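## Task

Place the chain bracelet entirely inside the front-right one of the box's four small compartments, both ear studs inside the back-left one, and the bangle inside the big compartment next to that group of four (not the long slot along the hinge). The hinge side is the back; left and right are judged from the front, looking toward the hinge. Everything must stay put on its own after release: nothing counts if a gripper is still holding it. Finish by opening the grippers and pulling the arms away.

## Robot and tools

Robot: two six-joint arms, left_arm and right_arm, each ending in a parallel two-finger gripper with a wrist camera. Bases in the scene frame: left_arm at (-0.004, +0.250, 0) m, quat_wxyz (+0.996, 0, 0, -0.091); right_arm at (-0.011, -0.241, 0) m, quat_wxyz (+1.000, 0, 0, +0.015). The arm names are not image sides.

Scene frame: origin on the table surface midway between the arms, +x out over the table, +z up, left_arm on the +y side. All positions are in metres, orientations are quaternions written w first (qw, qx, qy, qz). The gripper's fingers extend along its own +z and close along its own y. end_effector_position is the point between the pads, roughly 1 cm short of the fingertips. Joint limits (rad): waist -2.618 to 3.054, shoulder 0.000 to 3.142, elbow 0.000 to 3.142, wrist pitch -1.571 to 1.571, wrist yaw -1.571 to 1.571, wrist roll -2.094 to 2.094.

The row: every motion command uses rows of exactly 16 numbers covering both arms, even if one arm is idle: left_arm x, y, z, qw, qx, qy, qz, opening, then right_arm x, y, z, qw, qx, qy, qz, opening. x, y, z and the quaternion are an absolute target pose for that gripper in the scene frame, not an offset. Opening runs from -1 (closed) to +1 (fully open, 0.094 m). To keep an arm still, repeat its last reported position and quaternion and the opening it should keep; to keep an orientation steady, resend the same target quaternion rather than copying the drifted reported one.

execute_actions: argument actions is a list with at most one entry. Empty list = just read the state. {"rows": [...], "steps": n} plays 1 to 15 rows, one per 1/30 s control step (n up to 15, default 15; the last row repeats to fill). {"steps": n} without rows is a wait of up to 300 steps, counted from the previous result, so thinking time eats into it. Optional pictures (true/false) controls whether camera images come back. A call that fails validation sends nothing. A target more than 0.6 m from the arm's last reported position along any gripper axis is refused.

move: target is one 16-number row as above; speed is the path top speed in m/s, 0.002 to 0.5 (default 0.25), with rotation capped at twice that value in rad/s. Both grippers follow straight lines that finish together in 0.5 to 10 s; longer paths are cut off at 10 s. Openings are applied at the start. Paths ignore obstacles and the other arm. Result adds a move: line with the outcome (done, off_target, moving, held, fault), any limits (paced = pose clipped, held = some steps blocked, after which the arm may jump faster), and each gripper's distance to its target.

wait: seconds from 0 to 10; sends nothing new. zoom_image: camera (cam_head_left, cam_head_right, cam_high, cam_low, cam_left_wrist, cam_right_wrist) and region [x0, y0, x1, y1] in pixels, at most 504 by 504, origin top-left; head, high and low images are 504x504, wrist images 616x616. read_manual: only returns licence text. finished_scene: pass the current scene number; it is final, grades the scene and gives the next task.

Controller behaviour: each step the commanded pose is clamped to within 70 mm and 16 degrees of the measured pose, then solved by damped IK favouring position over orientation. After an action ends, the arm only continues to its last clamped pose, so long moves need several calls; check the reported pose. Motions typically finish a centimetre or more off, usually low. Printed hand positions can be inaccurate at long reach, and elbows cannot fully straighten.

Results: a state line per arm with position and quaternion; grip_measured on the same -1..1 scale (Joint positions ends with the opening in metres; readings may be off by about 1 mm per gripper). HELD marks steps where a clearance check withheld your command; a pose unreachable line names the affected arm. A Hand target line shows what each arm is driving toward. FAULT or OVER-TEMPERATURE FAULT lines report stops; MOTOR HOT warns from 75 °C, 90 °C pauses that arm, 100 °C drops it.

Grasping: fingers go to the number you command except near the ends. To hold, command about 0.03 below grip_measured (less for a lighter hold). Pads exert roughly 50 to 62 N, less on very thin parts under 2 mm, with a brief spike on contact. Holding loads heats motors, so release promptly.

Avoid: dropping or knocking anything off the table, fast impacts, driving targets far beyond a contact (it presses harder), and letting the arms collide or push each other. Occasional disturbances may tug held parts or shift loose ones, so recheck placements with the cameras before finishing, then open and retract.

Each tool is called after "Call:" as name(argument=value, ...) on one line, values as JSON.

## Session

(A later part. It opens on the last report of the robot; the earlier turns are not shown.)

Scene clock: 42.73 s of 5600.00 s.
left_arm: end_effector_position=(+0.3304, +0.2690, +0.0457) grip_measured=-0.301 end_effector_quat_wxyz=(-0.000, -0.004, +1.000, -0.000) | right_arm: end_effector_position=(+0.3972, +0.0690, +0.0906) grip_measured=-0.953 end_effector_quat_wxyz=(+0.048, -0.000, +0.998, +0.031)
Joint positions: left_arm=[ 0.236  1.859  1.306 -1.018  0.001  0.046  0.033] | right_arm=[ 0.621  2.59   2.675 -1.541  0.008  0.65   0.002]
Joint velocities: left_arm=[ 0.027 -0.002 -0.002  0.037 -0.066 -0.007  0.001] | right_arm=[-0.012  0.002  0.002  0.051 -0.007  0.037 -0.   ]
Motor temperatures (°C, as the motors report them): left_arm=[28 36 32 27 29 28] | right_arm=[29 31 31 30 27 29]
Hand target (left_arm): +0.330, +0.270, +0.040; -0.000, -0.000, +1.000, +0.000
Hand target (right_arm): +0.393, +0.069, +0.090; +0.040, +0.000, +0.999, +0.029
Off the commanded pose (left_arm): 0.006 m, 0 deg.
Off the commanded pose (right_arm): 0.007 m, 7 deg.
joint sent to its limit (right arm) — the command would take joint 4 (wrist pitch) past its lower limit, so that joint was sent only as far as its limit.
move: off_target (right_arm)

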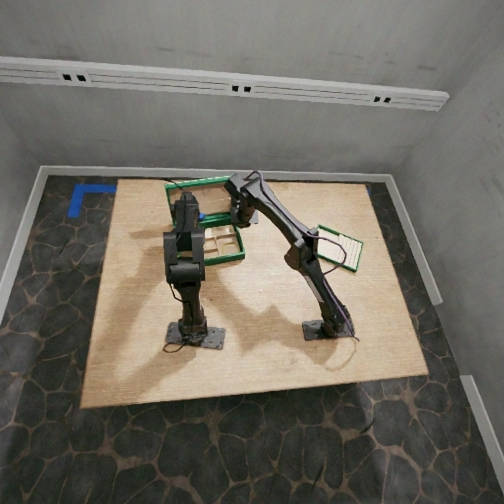

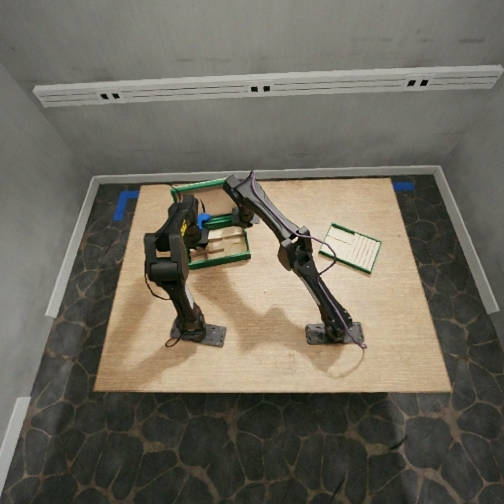

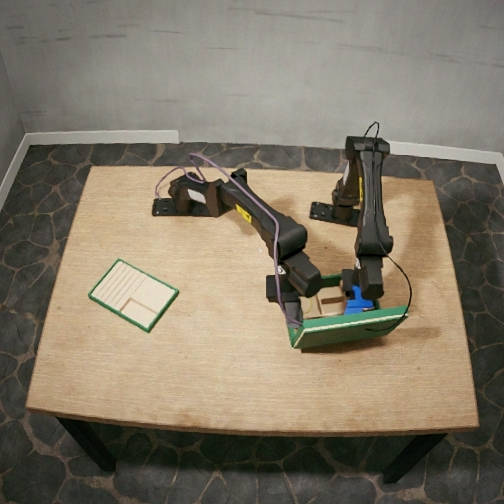

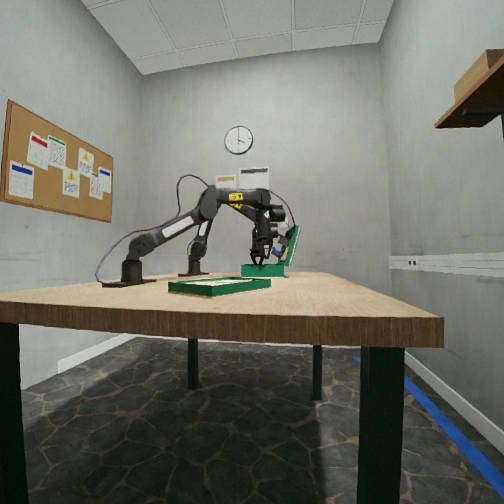

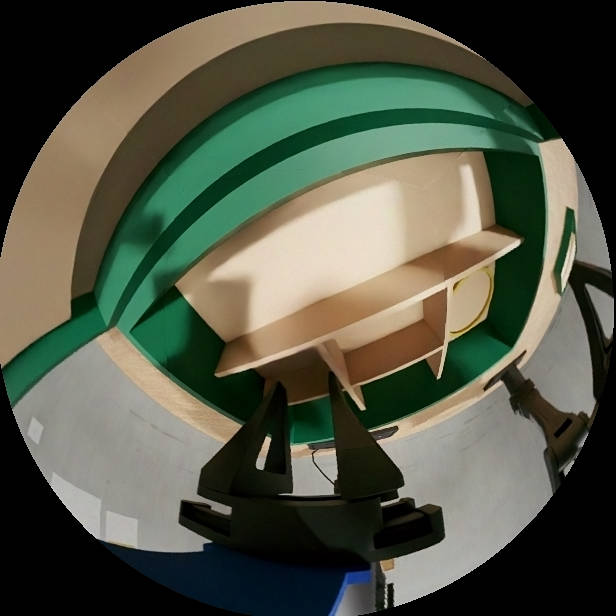

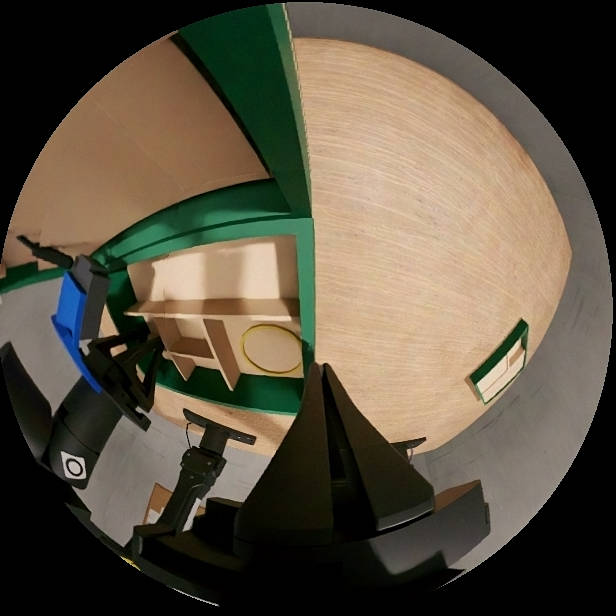

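Oops, dragged the box. Retreat and look.

Call:
move(target=[0.32,0.27,0.13,0,0,1,0,-0.3,0.3,-0.08,0.11,0,0,1,0,-1], speed=0.1)

Call:
move(target=[0.3,0.42,0.13,0,0,1,0,-1,0.2,-0.2,0.11,0,0,1,0,-1])

Scene clock: 46.07 s of 5600.00 s.
left_arm: end_effector_position=(+0.3106, +0.2679, +0.1124) grip_measured=-0.301 end_effector_quat_wxyz=(-0.030, -0.003, +1.000, -0.002) | right_arm: end_effector_position=(+0.2966, -0.0780, +0.1092) grip_measured=-0.953 end_effector_quat_wxyz=(-0.006, -0.001, +1.000, -0.006)
Joint positions: left_arm=[ 0.236  1.794  1.492 -1.329  0.001  0.048  0.033] | right_arm=[ 0.458  1.879  1.589 -1.297  0.005  0.485  0.002]
Joint velocities: left_arm=[-0.012  0.002  0.007 -0.037  0.022 -0.007 -0.001] | right_arm=[-0.002  0.017 -0.002  0.007  0.037  0.037 -0.   ]
Motor temperatures (°C, as the motors report them): left_arm=[28 36 33 27 29 28] | right_arm=[29 32 31 30 27 29]
Hand target (left_arm): +0.319, +0.270, +0.130; -0.000, -0.000, +1.000, +0.000
Hand target (right_arm): +0.297, -0.080, +0.110; -0.001, -0.001, +1.000, -0.001
Off the commanded pose (left_arm): 0.020 m, 3 deg.
Off the commanded pose (right_arm): 0.004 m, 1 deg.
move: off_target (left_arm)

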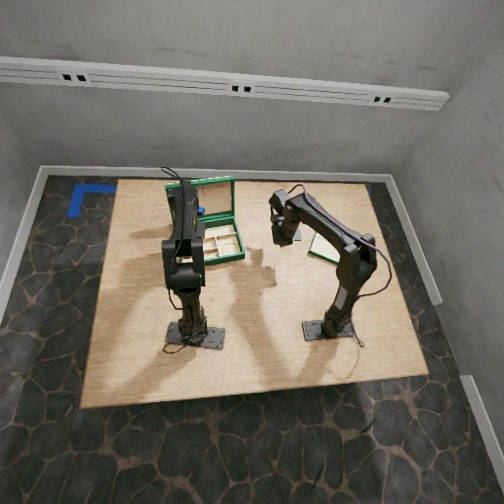

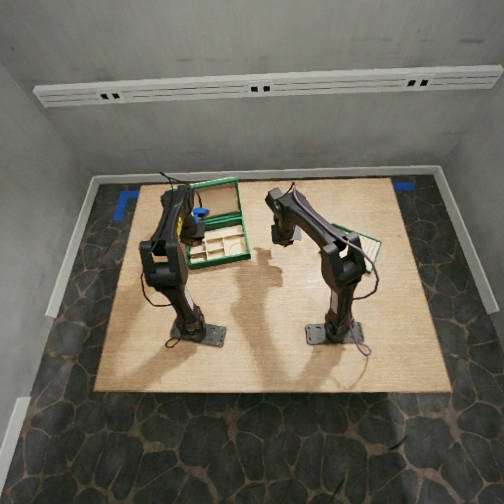

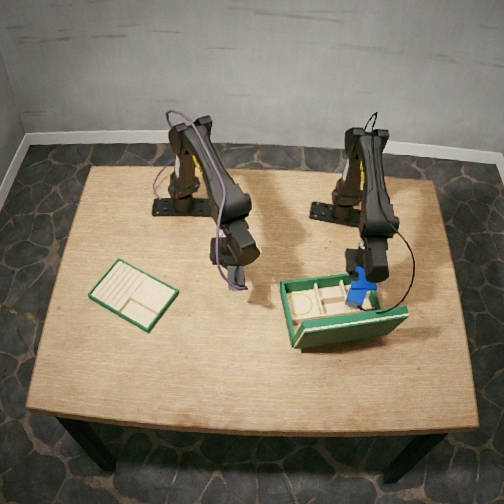

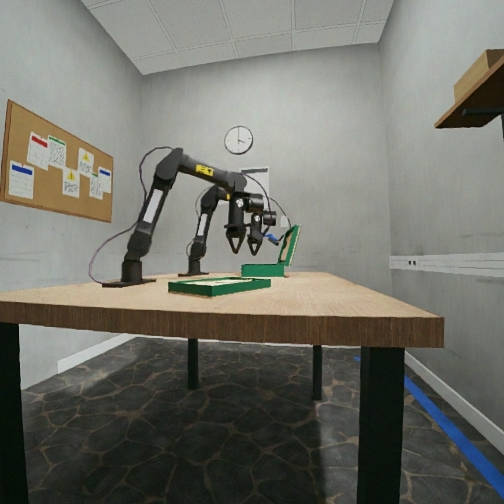

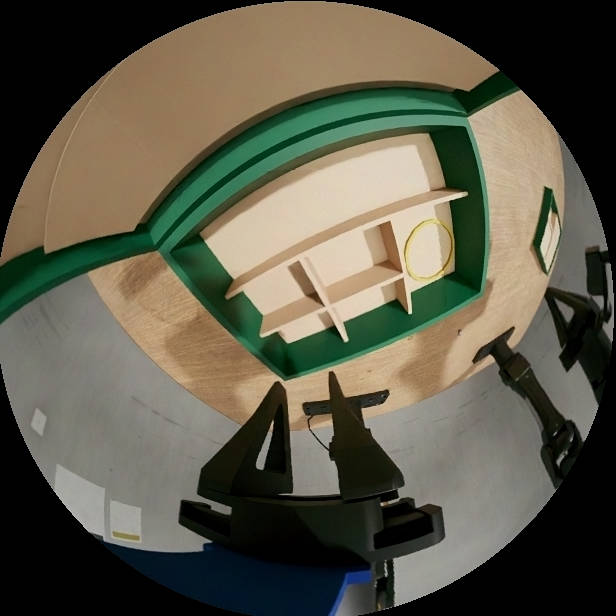

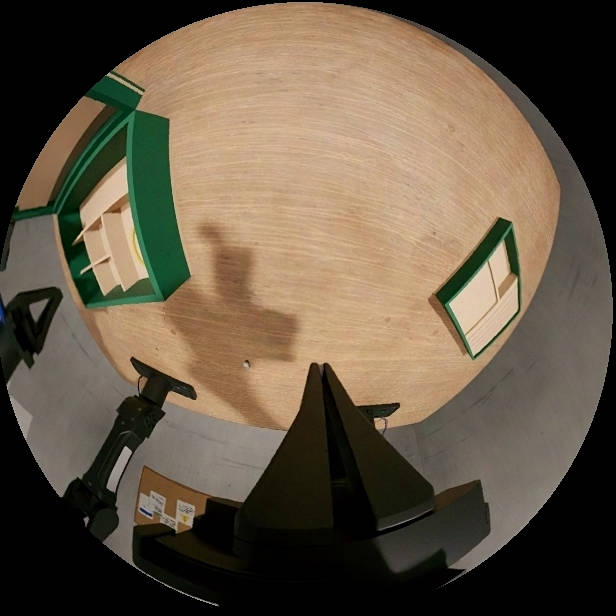

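Scene clock: 47.33 s of 5600.00 s.
left_arm: end_effector_position=(+0.2892, +0.4184, +0.1224) grip_measured=-0.993 end_effector_quat_wxyz=(-0.016, -0.007, +1.000, -0.001) | right_arm: end_effector_position=(+0.2016, -0.1972, +0.1109) grip_measured=-0.953 end_effector_quat_wxyz=(-0.001, -0.001, +1.000, -0.003)
Joint positions: left_arm=[ 0.693  1.85   1.603 -1.352 -0.014  0.496  0.   ] | right_arm=[ 0.173  1.365  1.055 -1.264  0.005  0.202  0.002]
Joint velocities: left_arm=[-0.012  0.012  0.002 -0.022  0.081 -0.066 -0.001] | right_arm=[-0.002  0.012  0.007  0.037 -0.007  0.037  0.001]
Motor temperatures (°C, as the motors report them): left_arm=[28 36 33 27 29 28] | right_arm=[29 32 30 30 27 29]
Hand target (left_arm): +0.297, +0.420, +0.130; -0.002, -0.000, +1.000, +0.001
Hand target (right_arm): +0.198, -0.199, +0.110; -0.002, +0.000, +1.000, +0.001
Off the commanded pose (left_arm): 0.013 m, 2 deg.
Off the commanded pose (right_arm): 0.003 m, 0 deg.
move: off_target (left_arm)

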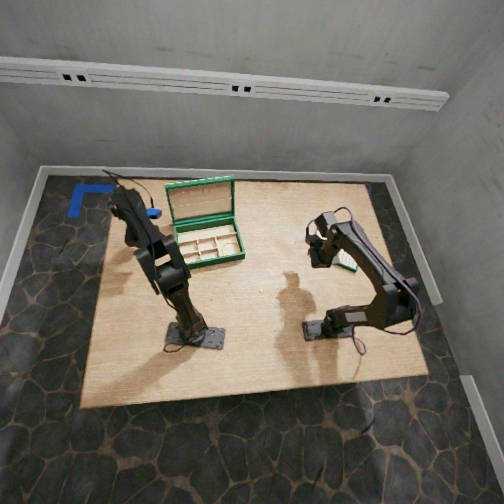

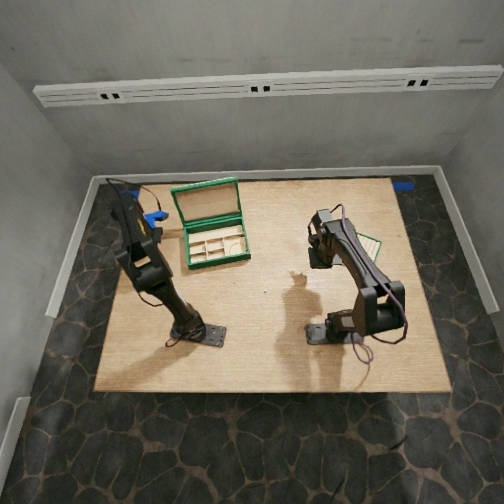

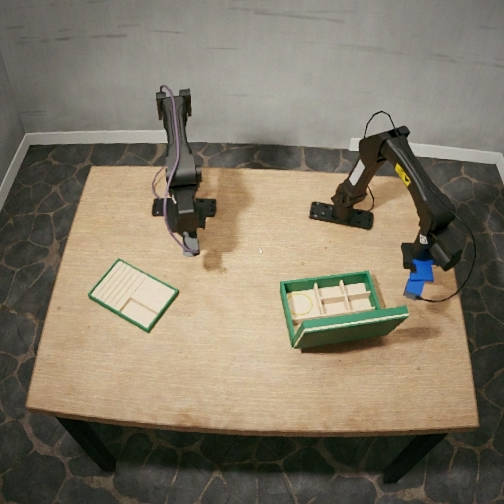

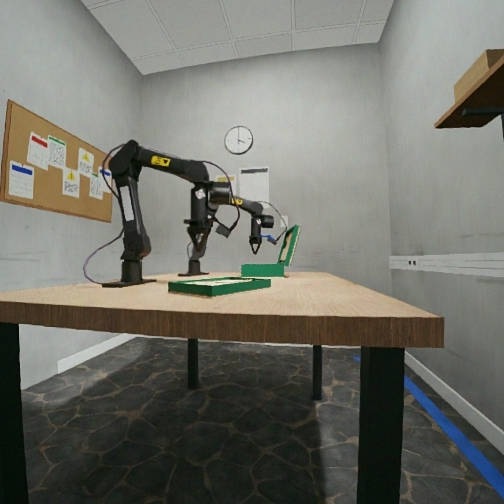

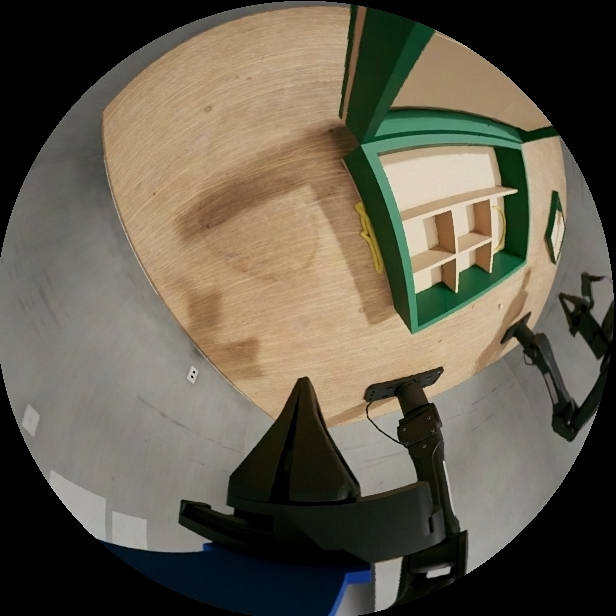

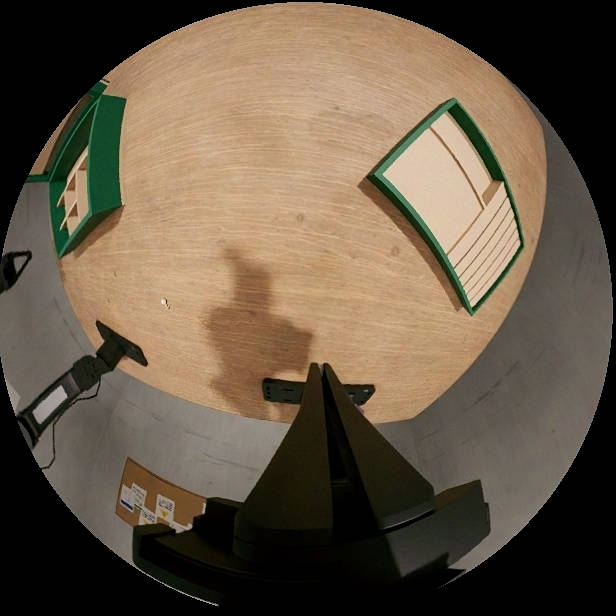

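Call:
move(target=[0.37,0.4,0.05,0,-0.707,0.707,0,-1,0.2,-0.2,0.11,0,0,1,0,-1], speed=0.15)

Call:
move(target=[0.37,0.15,0.05,0,-0.707,0.707,0,-1,0.2,-0.2,0.11,0,0,1,0,-1], speed=0.06)

Call:
move(target=[0.33,0.33,0.07,0,0,1,0,-0.3,0.2,-0.2,0.11,0,0,1,0,-1], speed=0.15)

Scene clock: 54.47 s of 5600.00 s.
left_arm: end_effector_position=(+0.3563, +0.3989, +0.0436) grip_measured=-0.993 end_effector_quat_wxyz=(+0.020, +0.706, -0.708, -0.007) | right_arm: end_effector_position=(+0.2018, -0.1982, +0.1109) grip_measured=-0.953 end_effector_quat_wxyz=(-0.001, -0.002, +1.000, -0.003)
Joint positions: left_arm=[ 0.573  2.103  1.646 -1.156  0.002 -1.177  0.   ] | right_arm=[ 0.168  1.365  1.055 -1.264  0.005  0.193  0.002]
Joint velocities: left_arm=[-0.002  0.007  0.002 -0.007 -0.066  0.022 -0.   ] | right_arm=[ 0.002 -0.017 -0.002  0.022  0.007  0.051  0.001]
Motor temperatures (°C, as the motors report them): left_arm=[28 35 33 27 29 28] | right_arm=[29 32 30 30 27 29]
Hand target (left_arm): +0.370, +0.401, +0.050; -0.001, +0.707, -0.707, +0.001
Hand target (right_arm): +0.200, -0.200, +0.110; -0.000, -0.000, +1.000, -0.000
Off the commanded pose (left_arm): 0.015 m, 2 deg.
Off the commanded pose (right_arm): 0.003 m, 0 deg.
move: off_target (left_arm)

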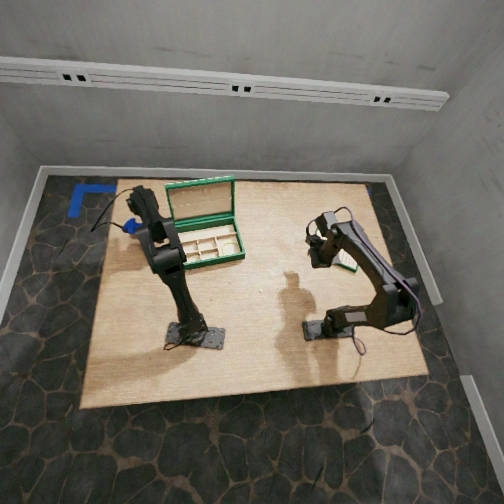

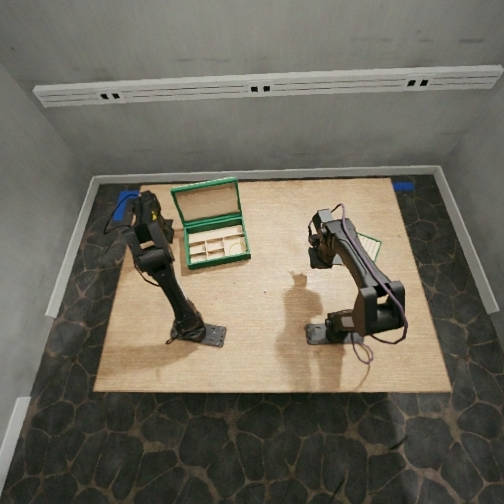

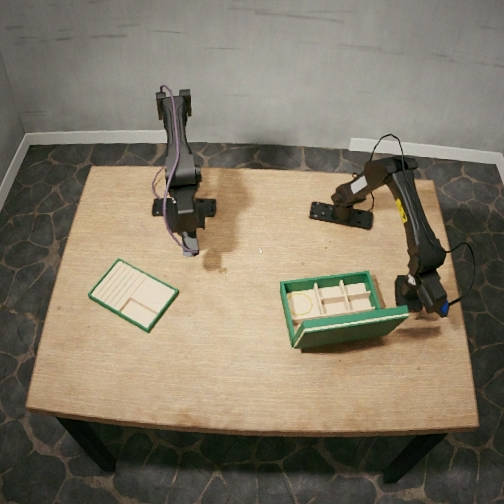

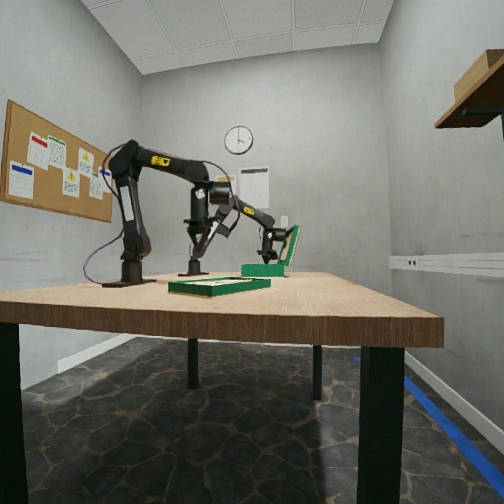

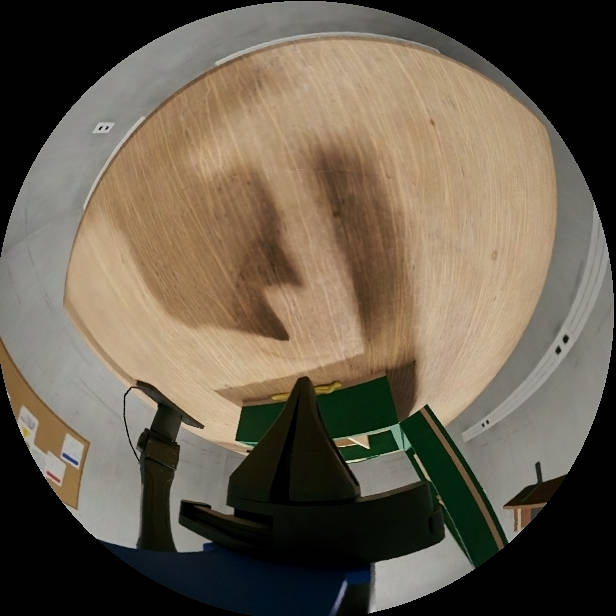

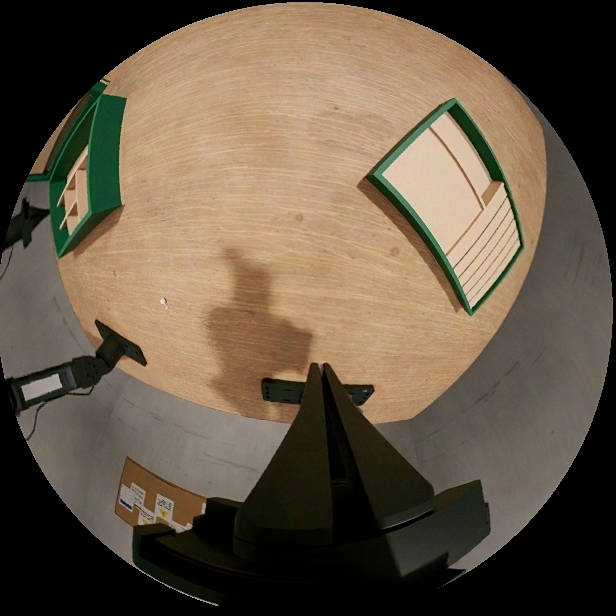

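Scene clock: 58.93 s of 5600.00 s.
left_arm: end_effector_position=(+0.3650, +0.1578, +0.0464) grip_measured=-0.993 end_effector_quat_wxyz=(+0.003, +0.708, -0.707, -0.008) | right_arm: end_effector_position=(+0.2018, -0.1982, +0.1109) grip_measured=-0.953 end_effector_quat_wxyz=(-0.001, -0.002, +1.000, -0.003)
Joint positions: left_arm=[-0.067  2.041  1.564 -1.111 -0.003 -1.822  0.   ] | right_arm=[ 0.168  1.365  1.055 -1.264  0.005  0.193  0.002]
Joint velocities: left_arm=[ 0.007  0.002  0.007  0.022 -0.051  0.022 -0.   ] | right_arm=[ 0.027 -0.012 -0.012 -0.037 -0.022 -0.037  0.   ]
Motor temperatures (°C, as the motors report them): left_arm=[28 36 33 27 29 28] | right_arm=[29 31 30 30 27 29]
Hand target (left_arm): +0.373, +0.149, +0.050; -0.001, +0.707, -0.707, +0.002
Hand target (right_arm): +0.200, -0.200, +0.110; -0.000, +0.000, +1.000, -0.000
Off the commanded pose (left_arm): 0.010 m, 1 deg.
Off the commanded pose (right_arm): 0.003 m, 0 deg.
move: done

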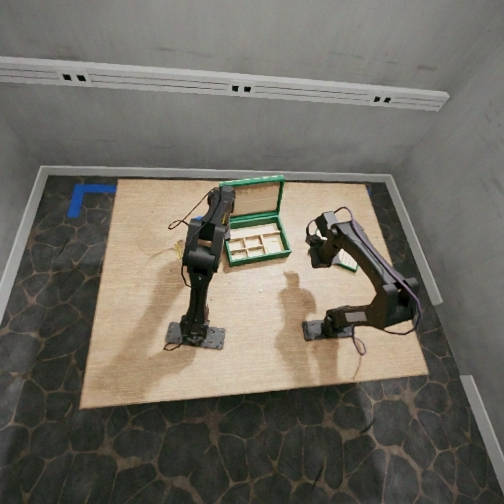

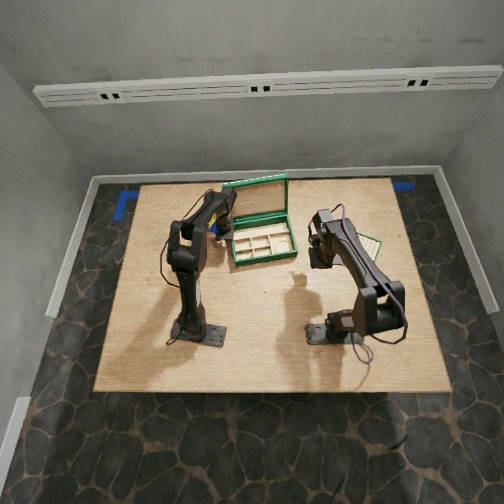

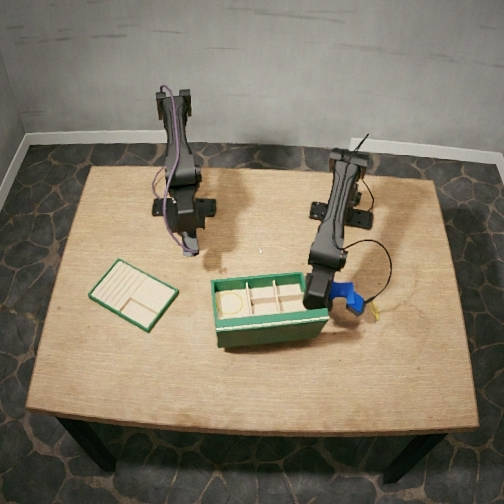

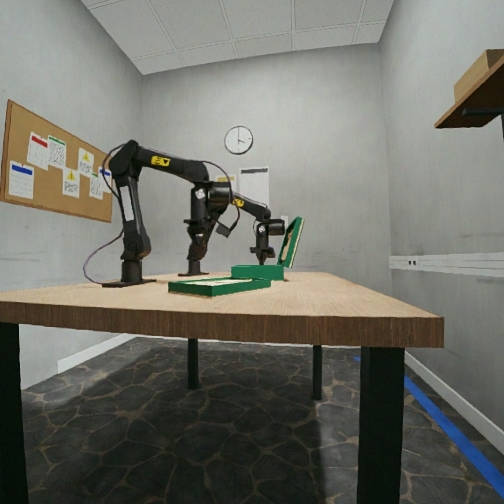

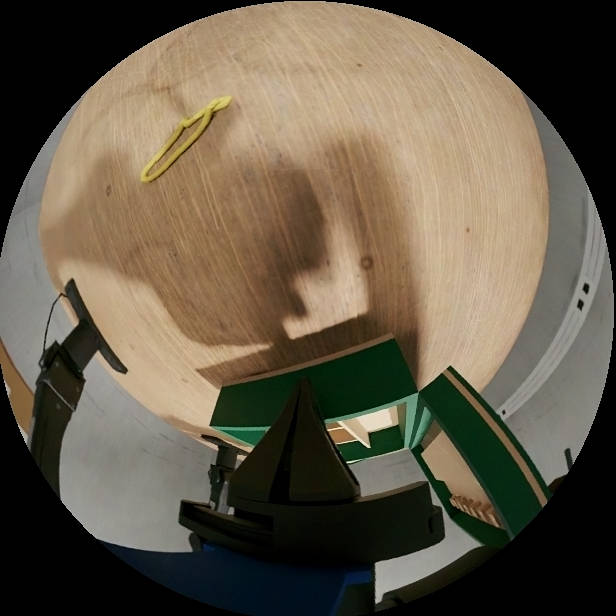

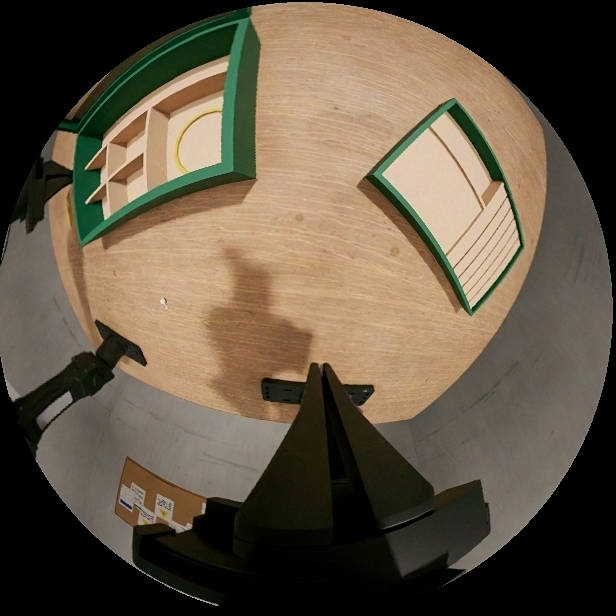

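Scene clock: 64.70 s of 5600.00 s.
left_arm: end_effector_position=(+0.3302, +0.3279, +0.0618) grip_measured=-0.301 end_effector_quat_wxyz=(-0.011, -0.002, +1.000, -0.001) | right_arm: end_effector_position=(+0.2018, -0.1982, +0.1109) grip_measured=-0.953 end_effector_quat_wxyz=(-0.001, -0.002, +1.000, -0.003)
Joint positions: left_arm=[ 0.407  1.893  1.417 -1.117 -0.003  0.22   0.033] | right_arm=[ 0.168  1.365  1.055 -1.264  0.005  0.193  0.002]
Joint velocities: left_arm=[ 0.002  0.007 -0.007 -0.022  0.037  0.081  0.   ] | right_arm=[-0.002 -0.002  0.002  0.037 -0.037  0.022  0.   ]
Motor temperatures (°C, as the motors report them): left_arm=[28 37 33 27 29 28] | right_arm=[29 31 30 30 27 29]
Hand target (left_arm): +0.328, +0.330, +0.070; -0.002, -0.000, +1.000, +0.001
Hand target (right_arm): +0.200, -0.200, +0.110; -0.000, +0.000, +1.000, -0.000
Off the commanded pose (left_arm): 0.008 m, 1 deg.
Off the commanded pose (right_arm): 0.003 m, 0 deg.
move: done

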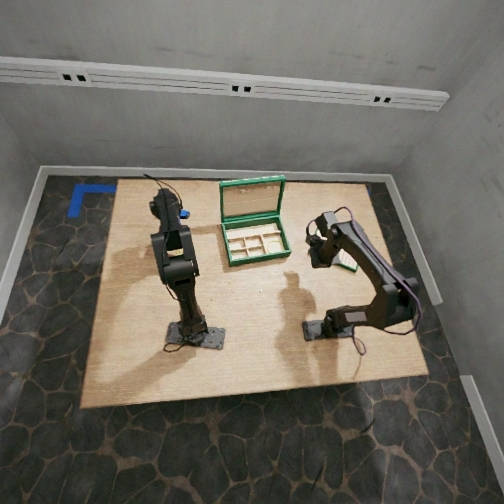

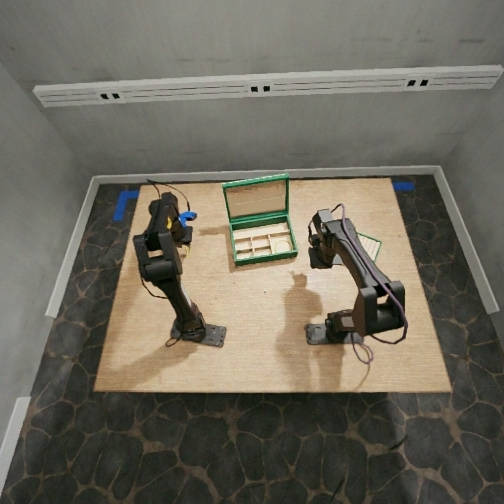

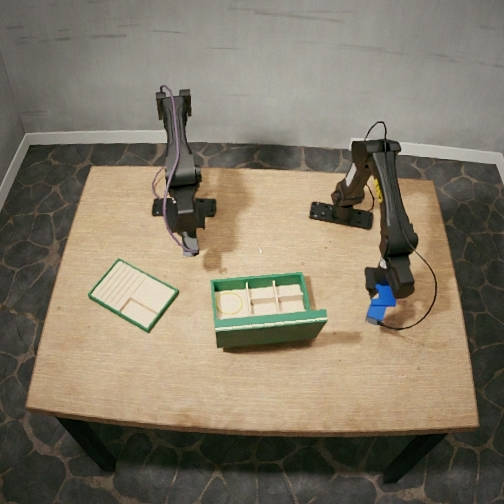

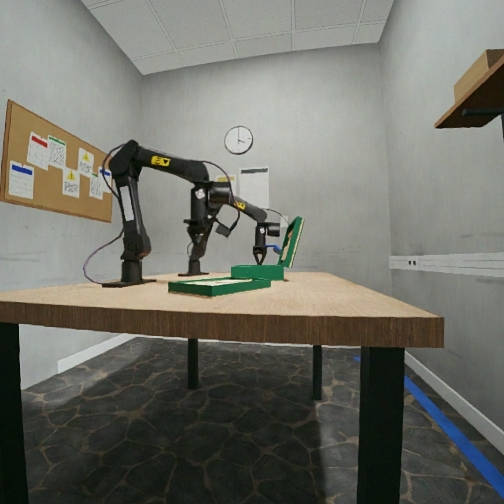

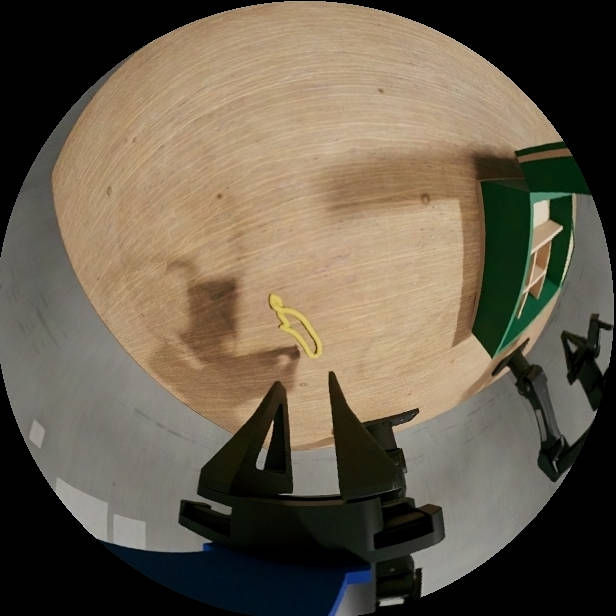

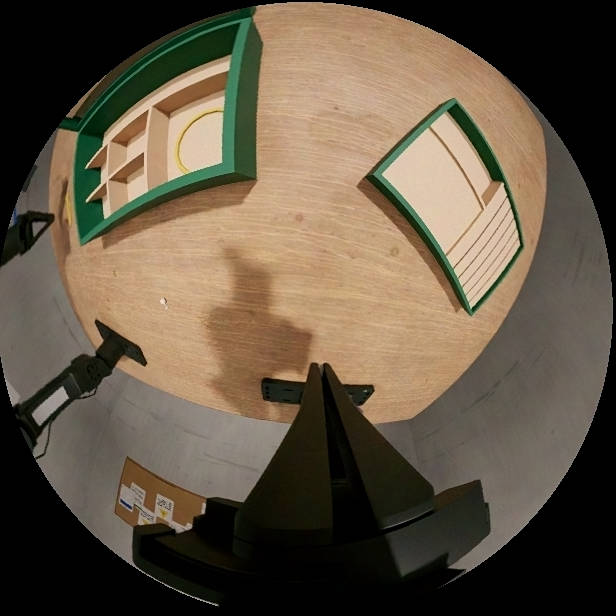

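Call:
move(target=[0.34,0.335,0.02,0,0,1,0,-0.2,0.34,0.09,0.1,0,0,1,0,-1], speed=0.15)

Scene clock: 68.50 s of 5600.00 s.
left_arm: end_effector_position=(+0.3423, +0.3329, +0.0256) grip_measured=-0.201 end_effector_quat_wxyz=(+0.001, -0.000, +1.000, +0.002) | right_arm: end_effector_position=(+0.3480, +0.0888, +0.0992) grip_measured=-0.953 end_effector_quat_wxyz=(+0.024, -0.000, +1.000, +0.019)
Joint positions: left_arm=[ 0.413  1.956  1.354 -0.965 -0.003  0.229  0.038] | right_arm=[ 0.713  2.486  2.518 -1.542  0.004  0.743  0.002]
Joint velocities: left_arm=[-0.027 -0.002 -0.022 -0.007  0.022  0.081 -0.001] | right_arm=[ 0.012  0.002 -0.007 -0.066  0.081 -0.007 -0.   ]
Motor temperatures (°C, as the motors report them): left_arm=[28 37 32 27 29 28] | right_arm=[29 32 30 30 27 29]
Hand target (left_arm): +0.340, +0.335, +0.020; -0.000, -0.000, +1.000, +0.000
Hand target (right_arm): +0.345, +0.089, +0.100; +0.020, +0.000, +1.000, +0.014
Off the commanded pose (left_arm): 0.006 m, 0 deg.
Off the commanded pose (right_arm): 0.008 m, 3 deg.
joint sent to its limit (right arm) — the command would take joint 4 (wrist pitch) past its lower limit, so that joint was sent only as far as its limit.
move: off_target (right_arm)

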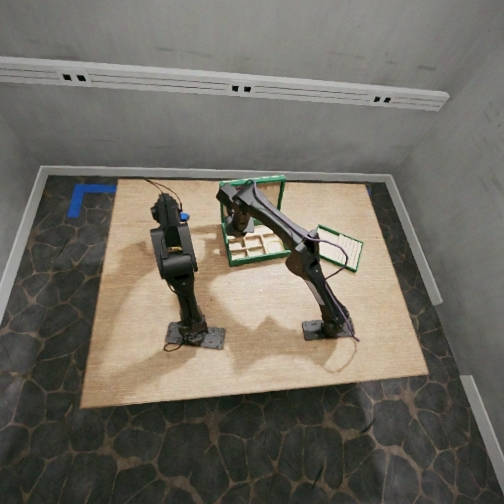

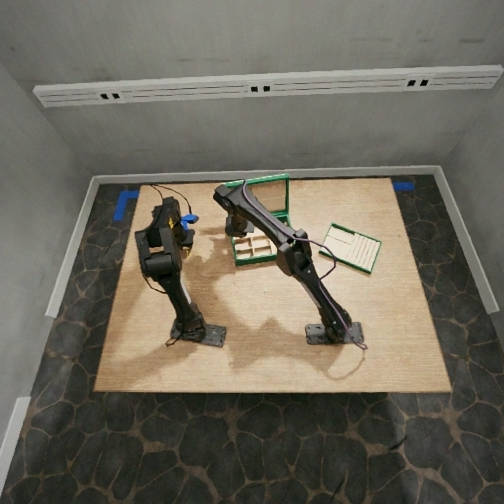

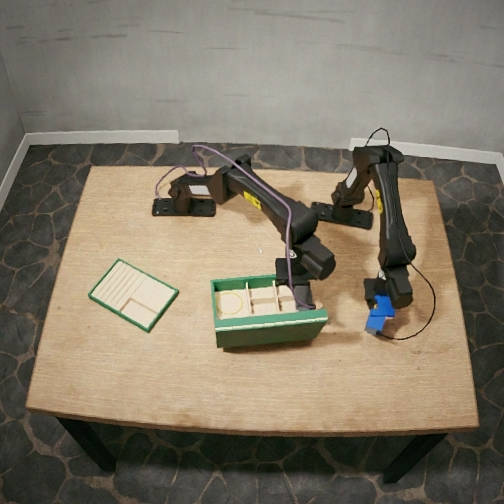

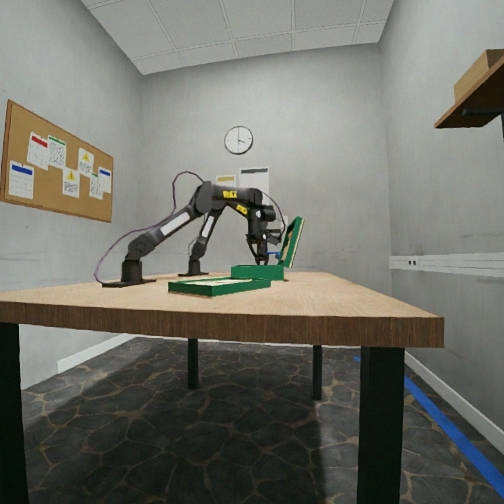

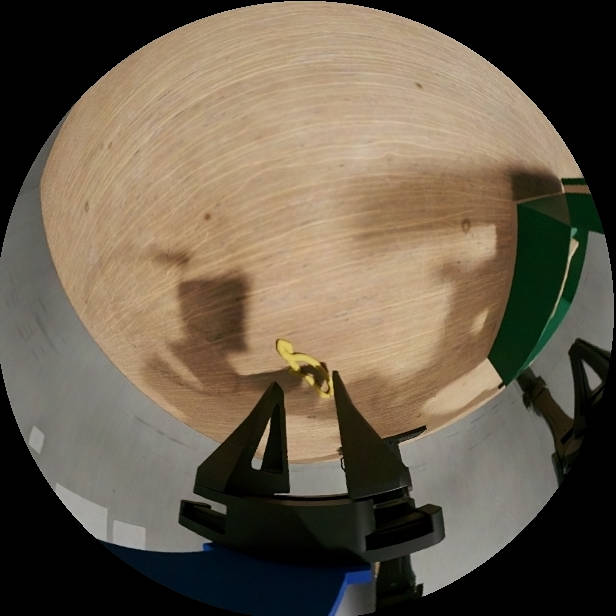

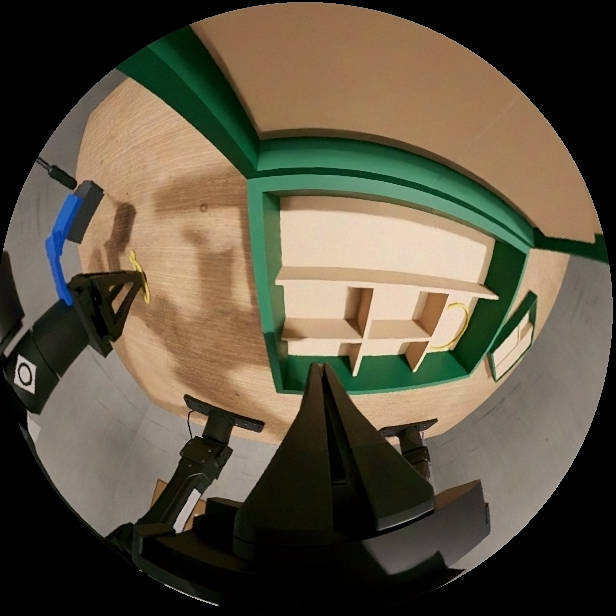

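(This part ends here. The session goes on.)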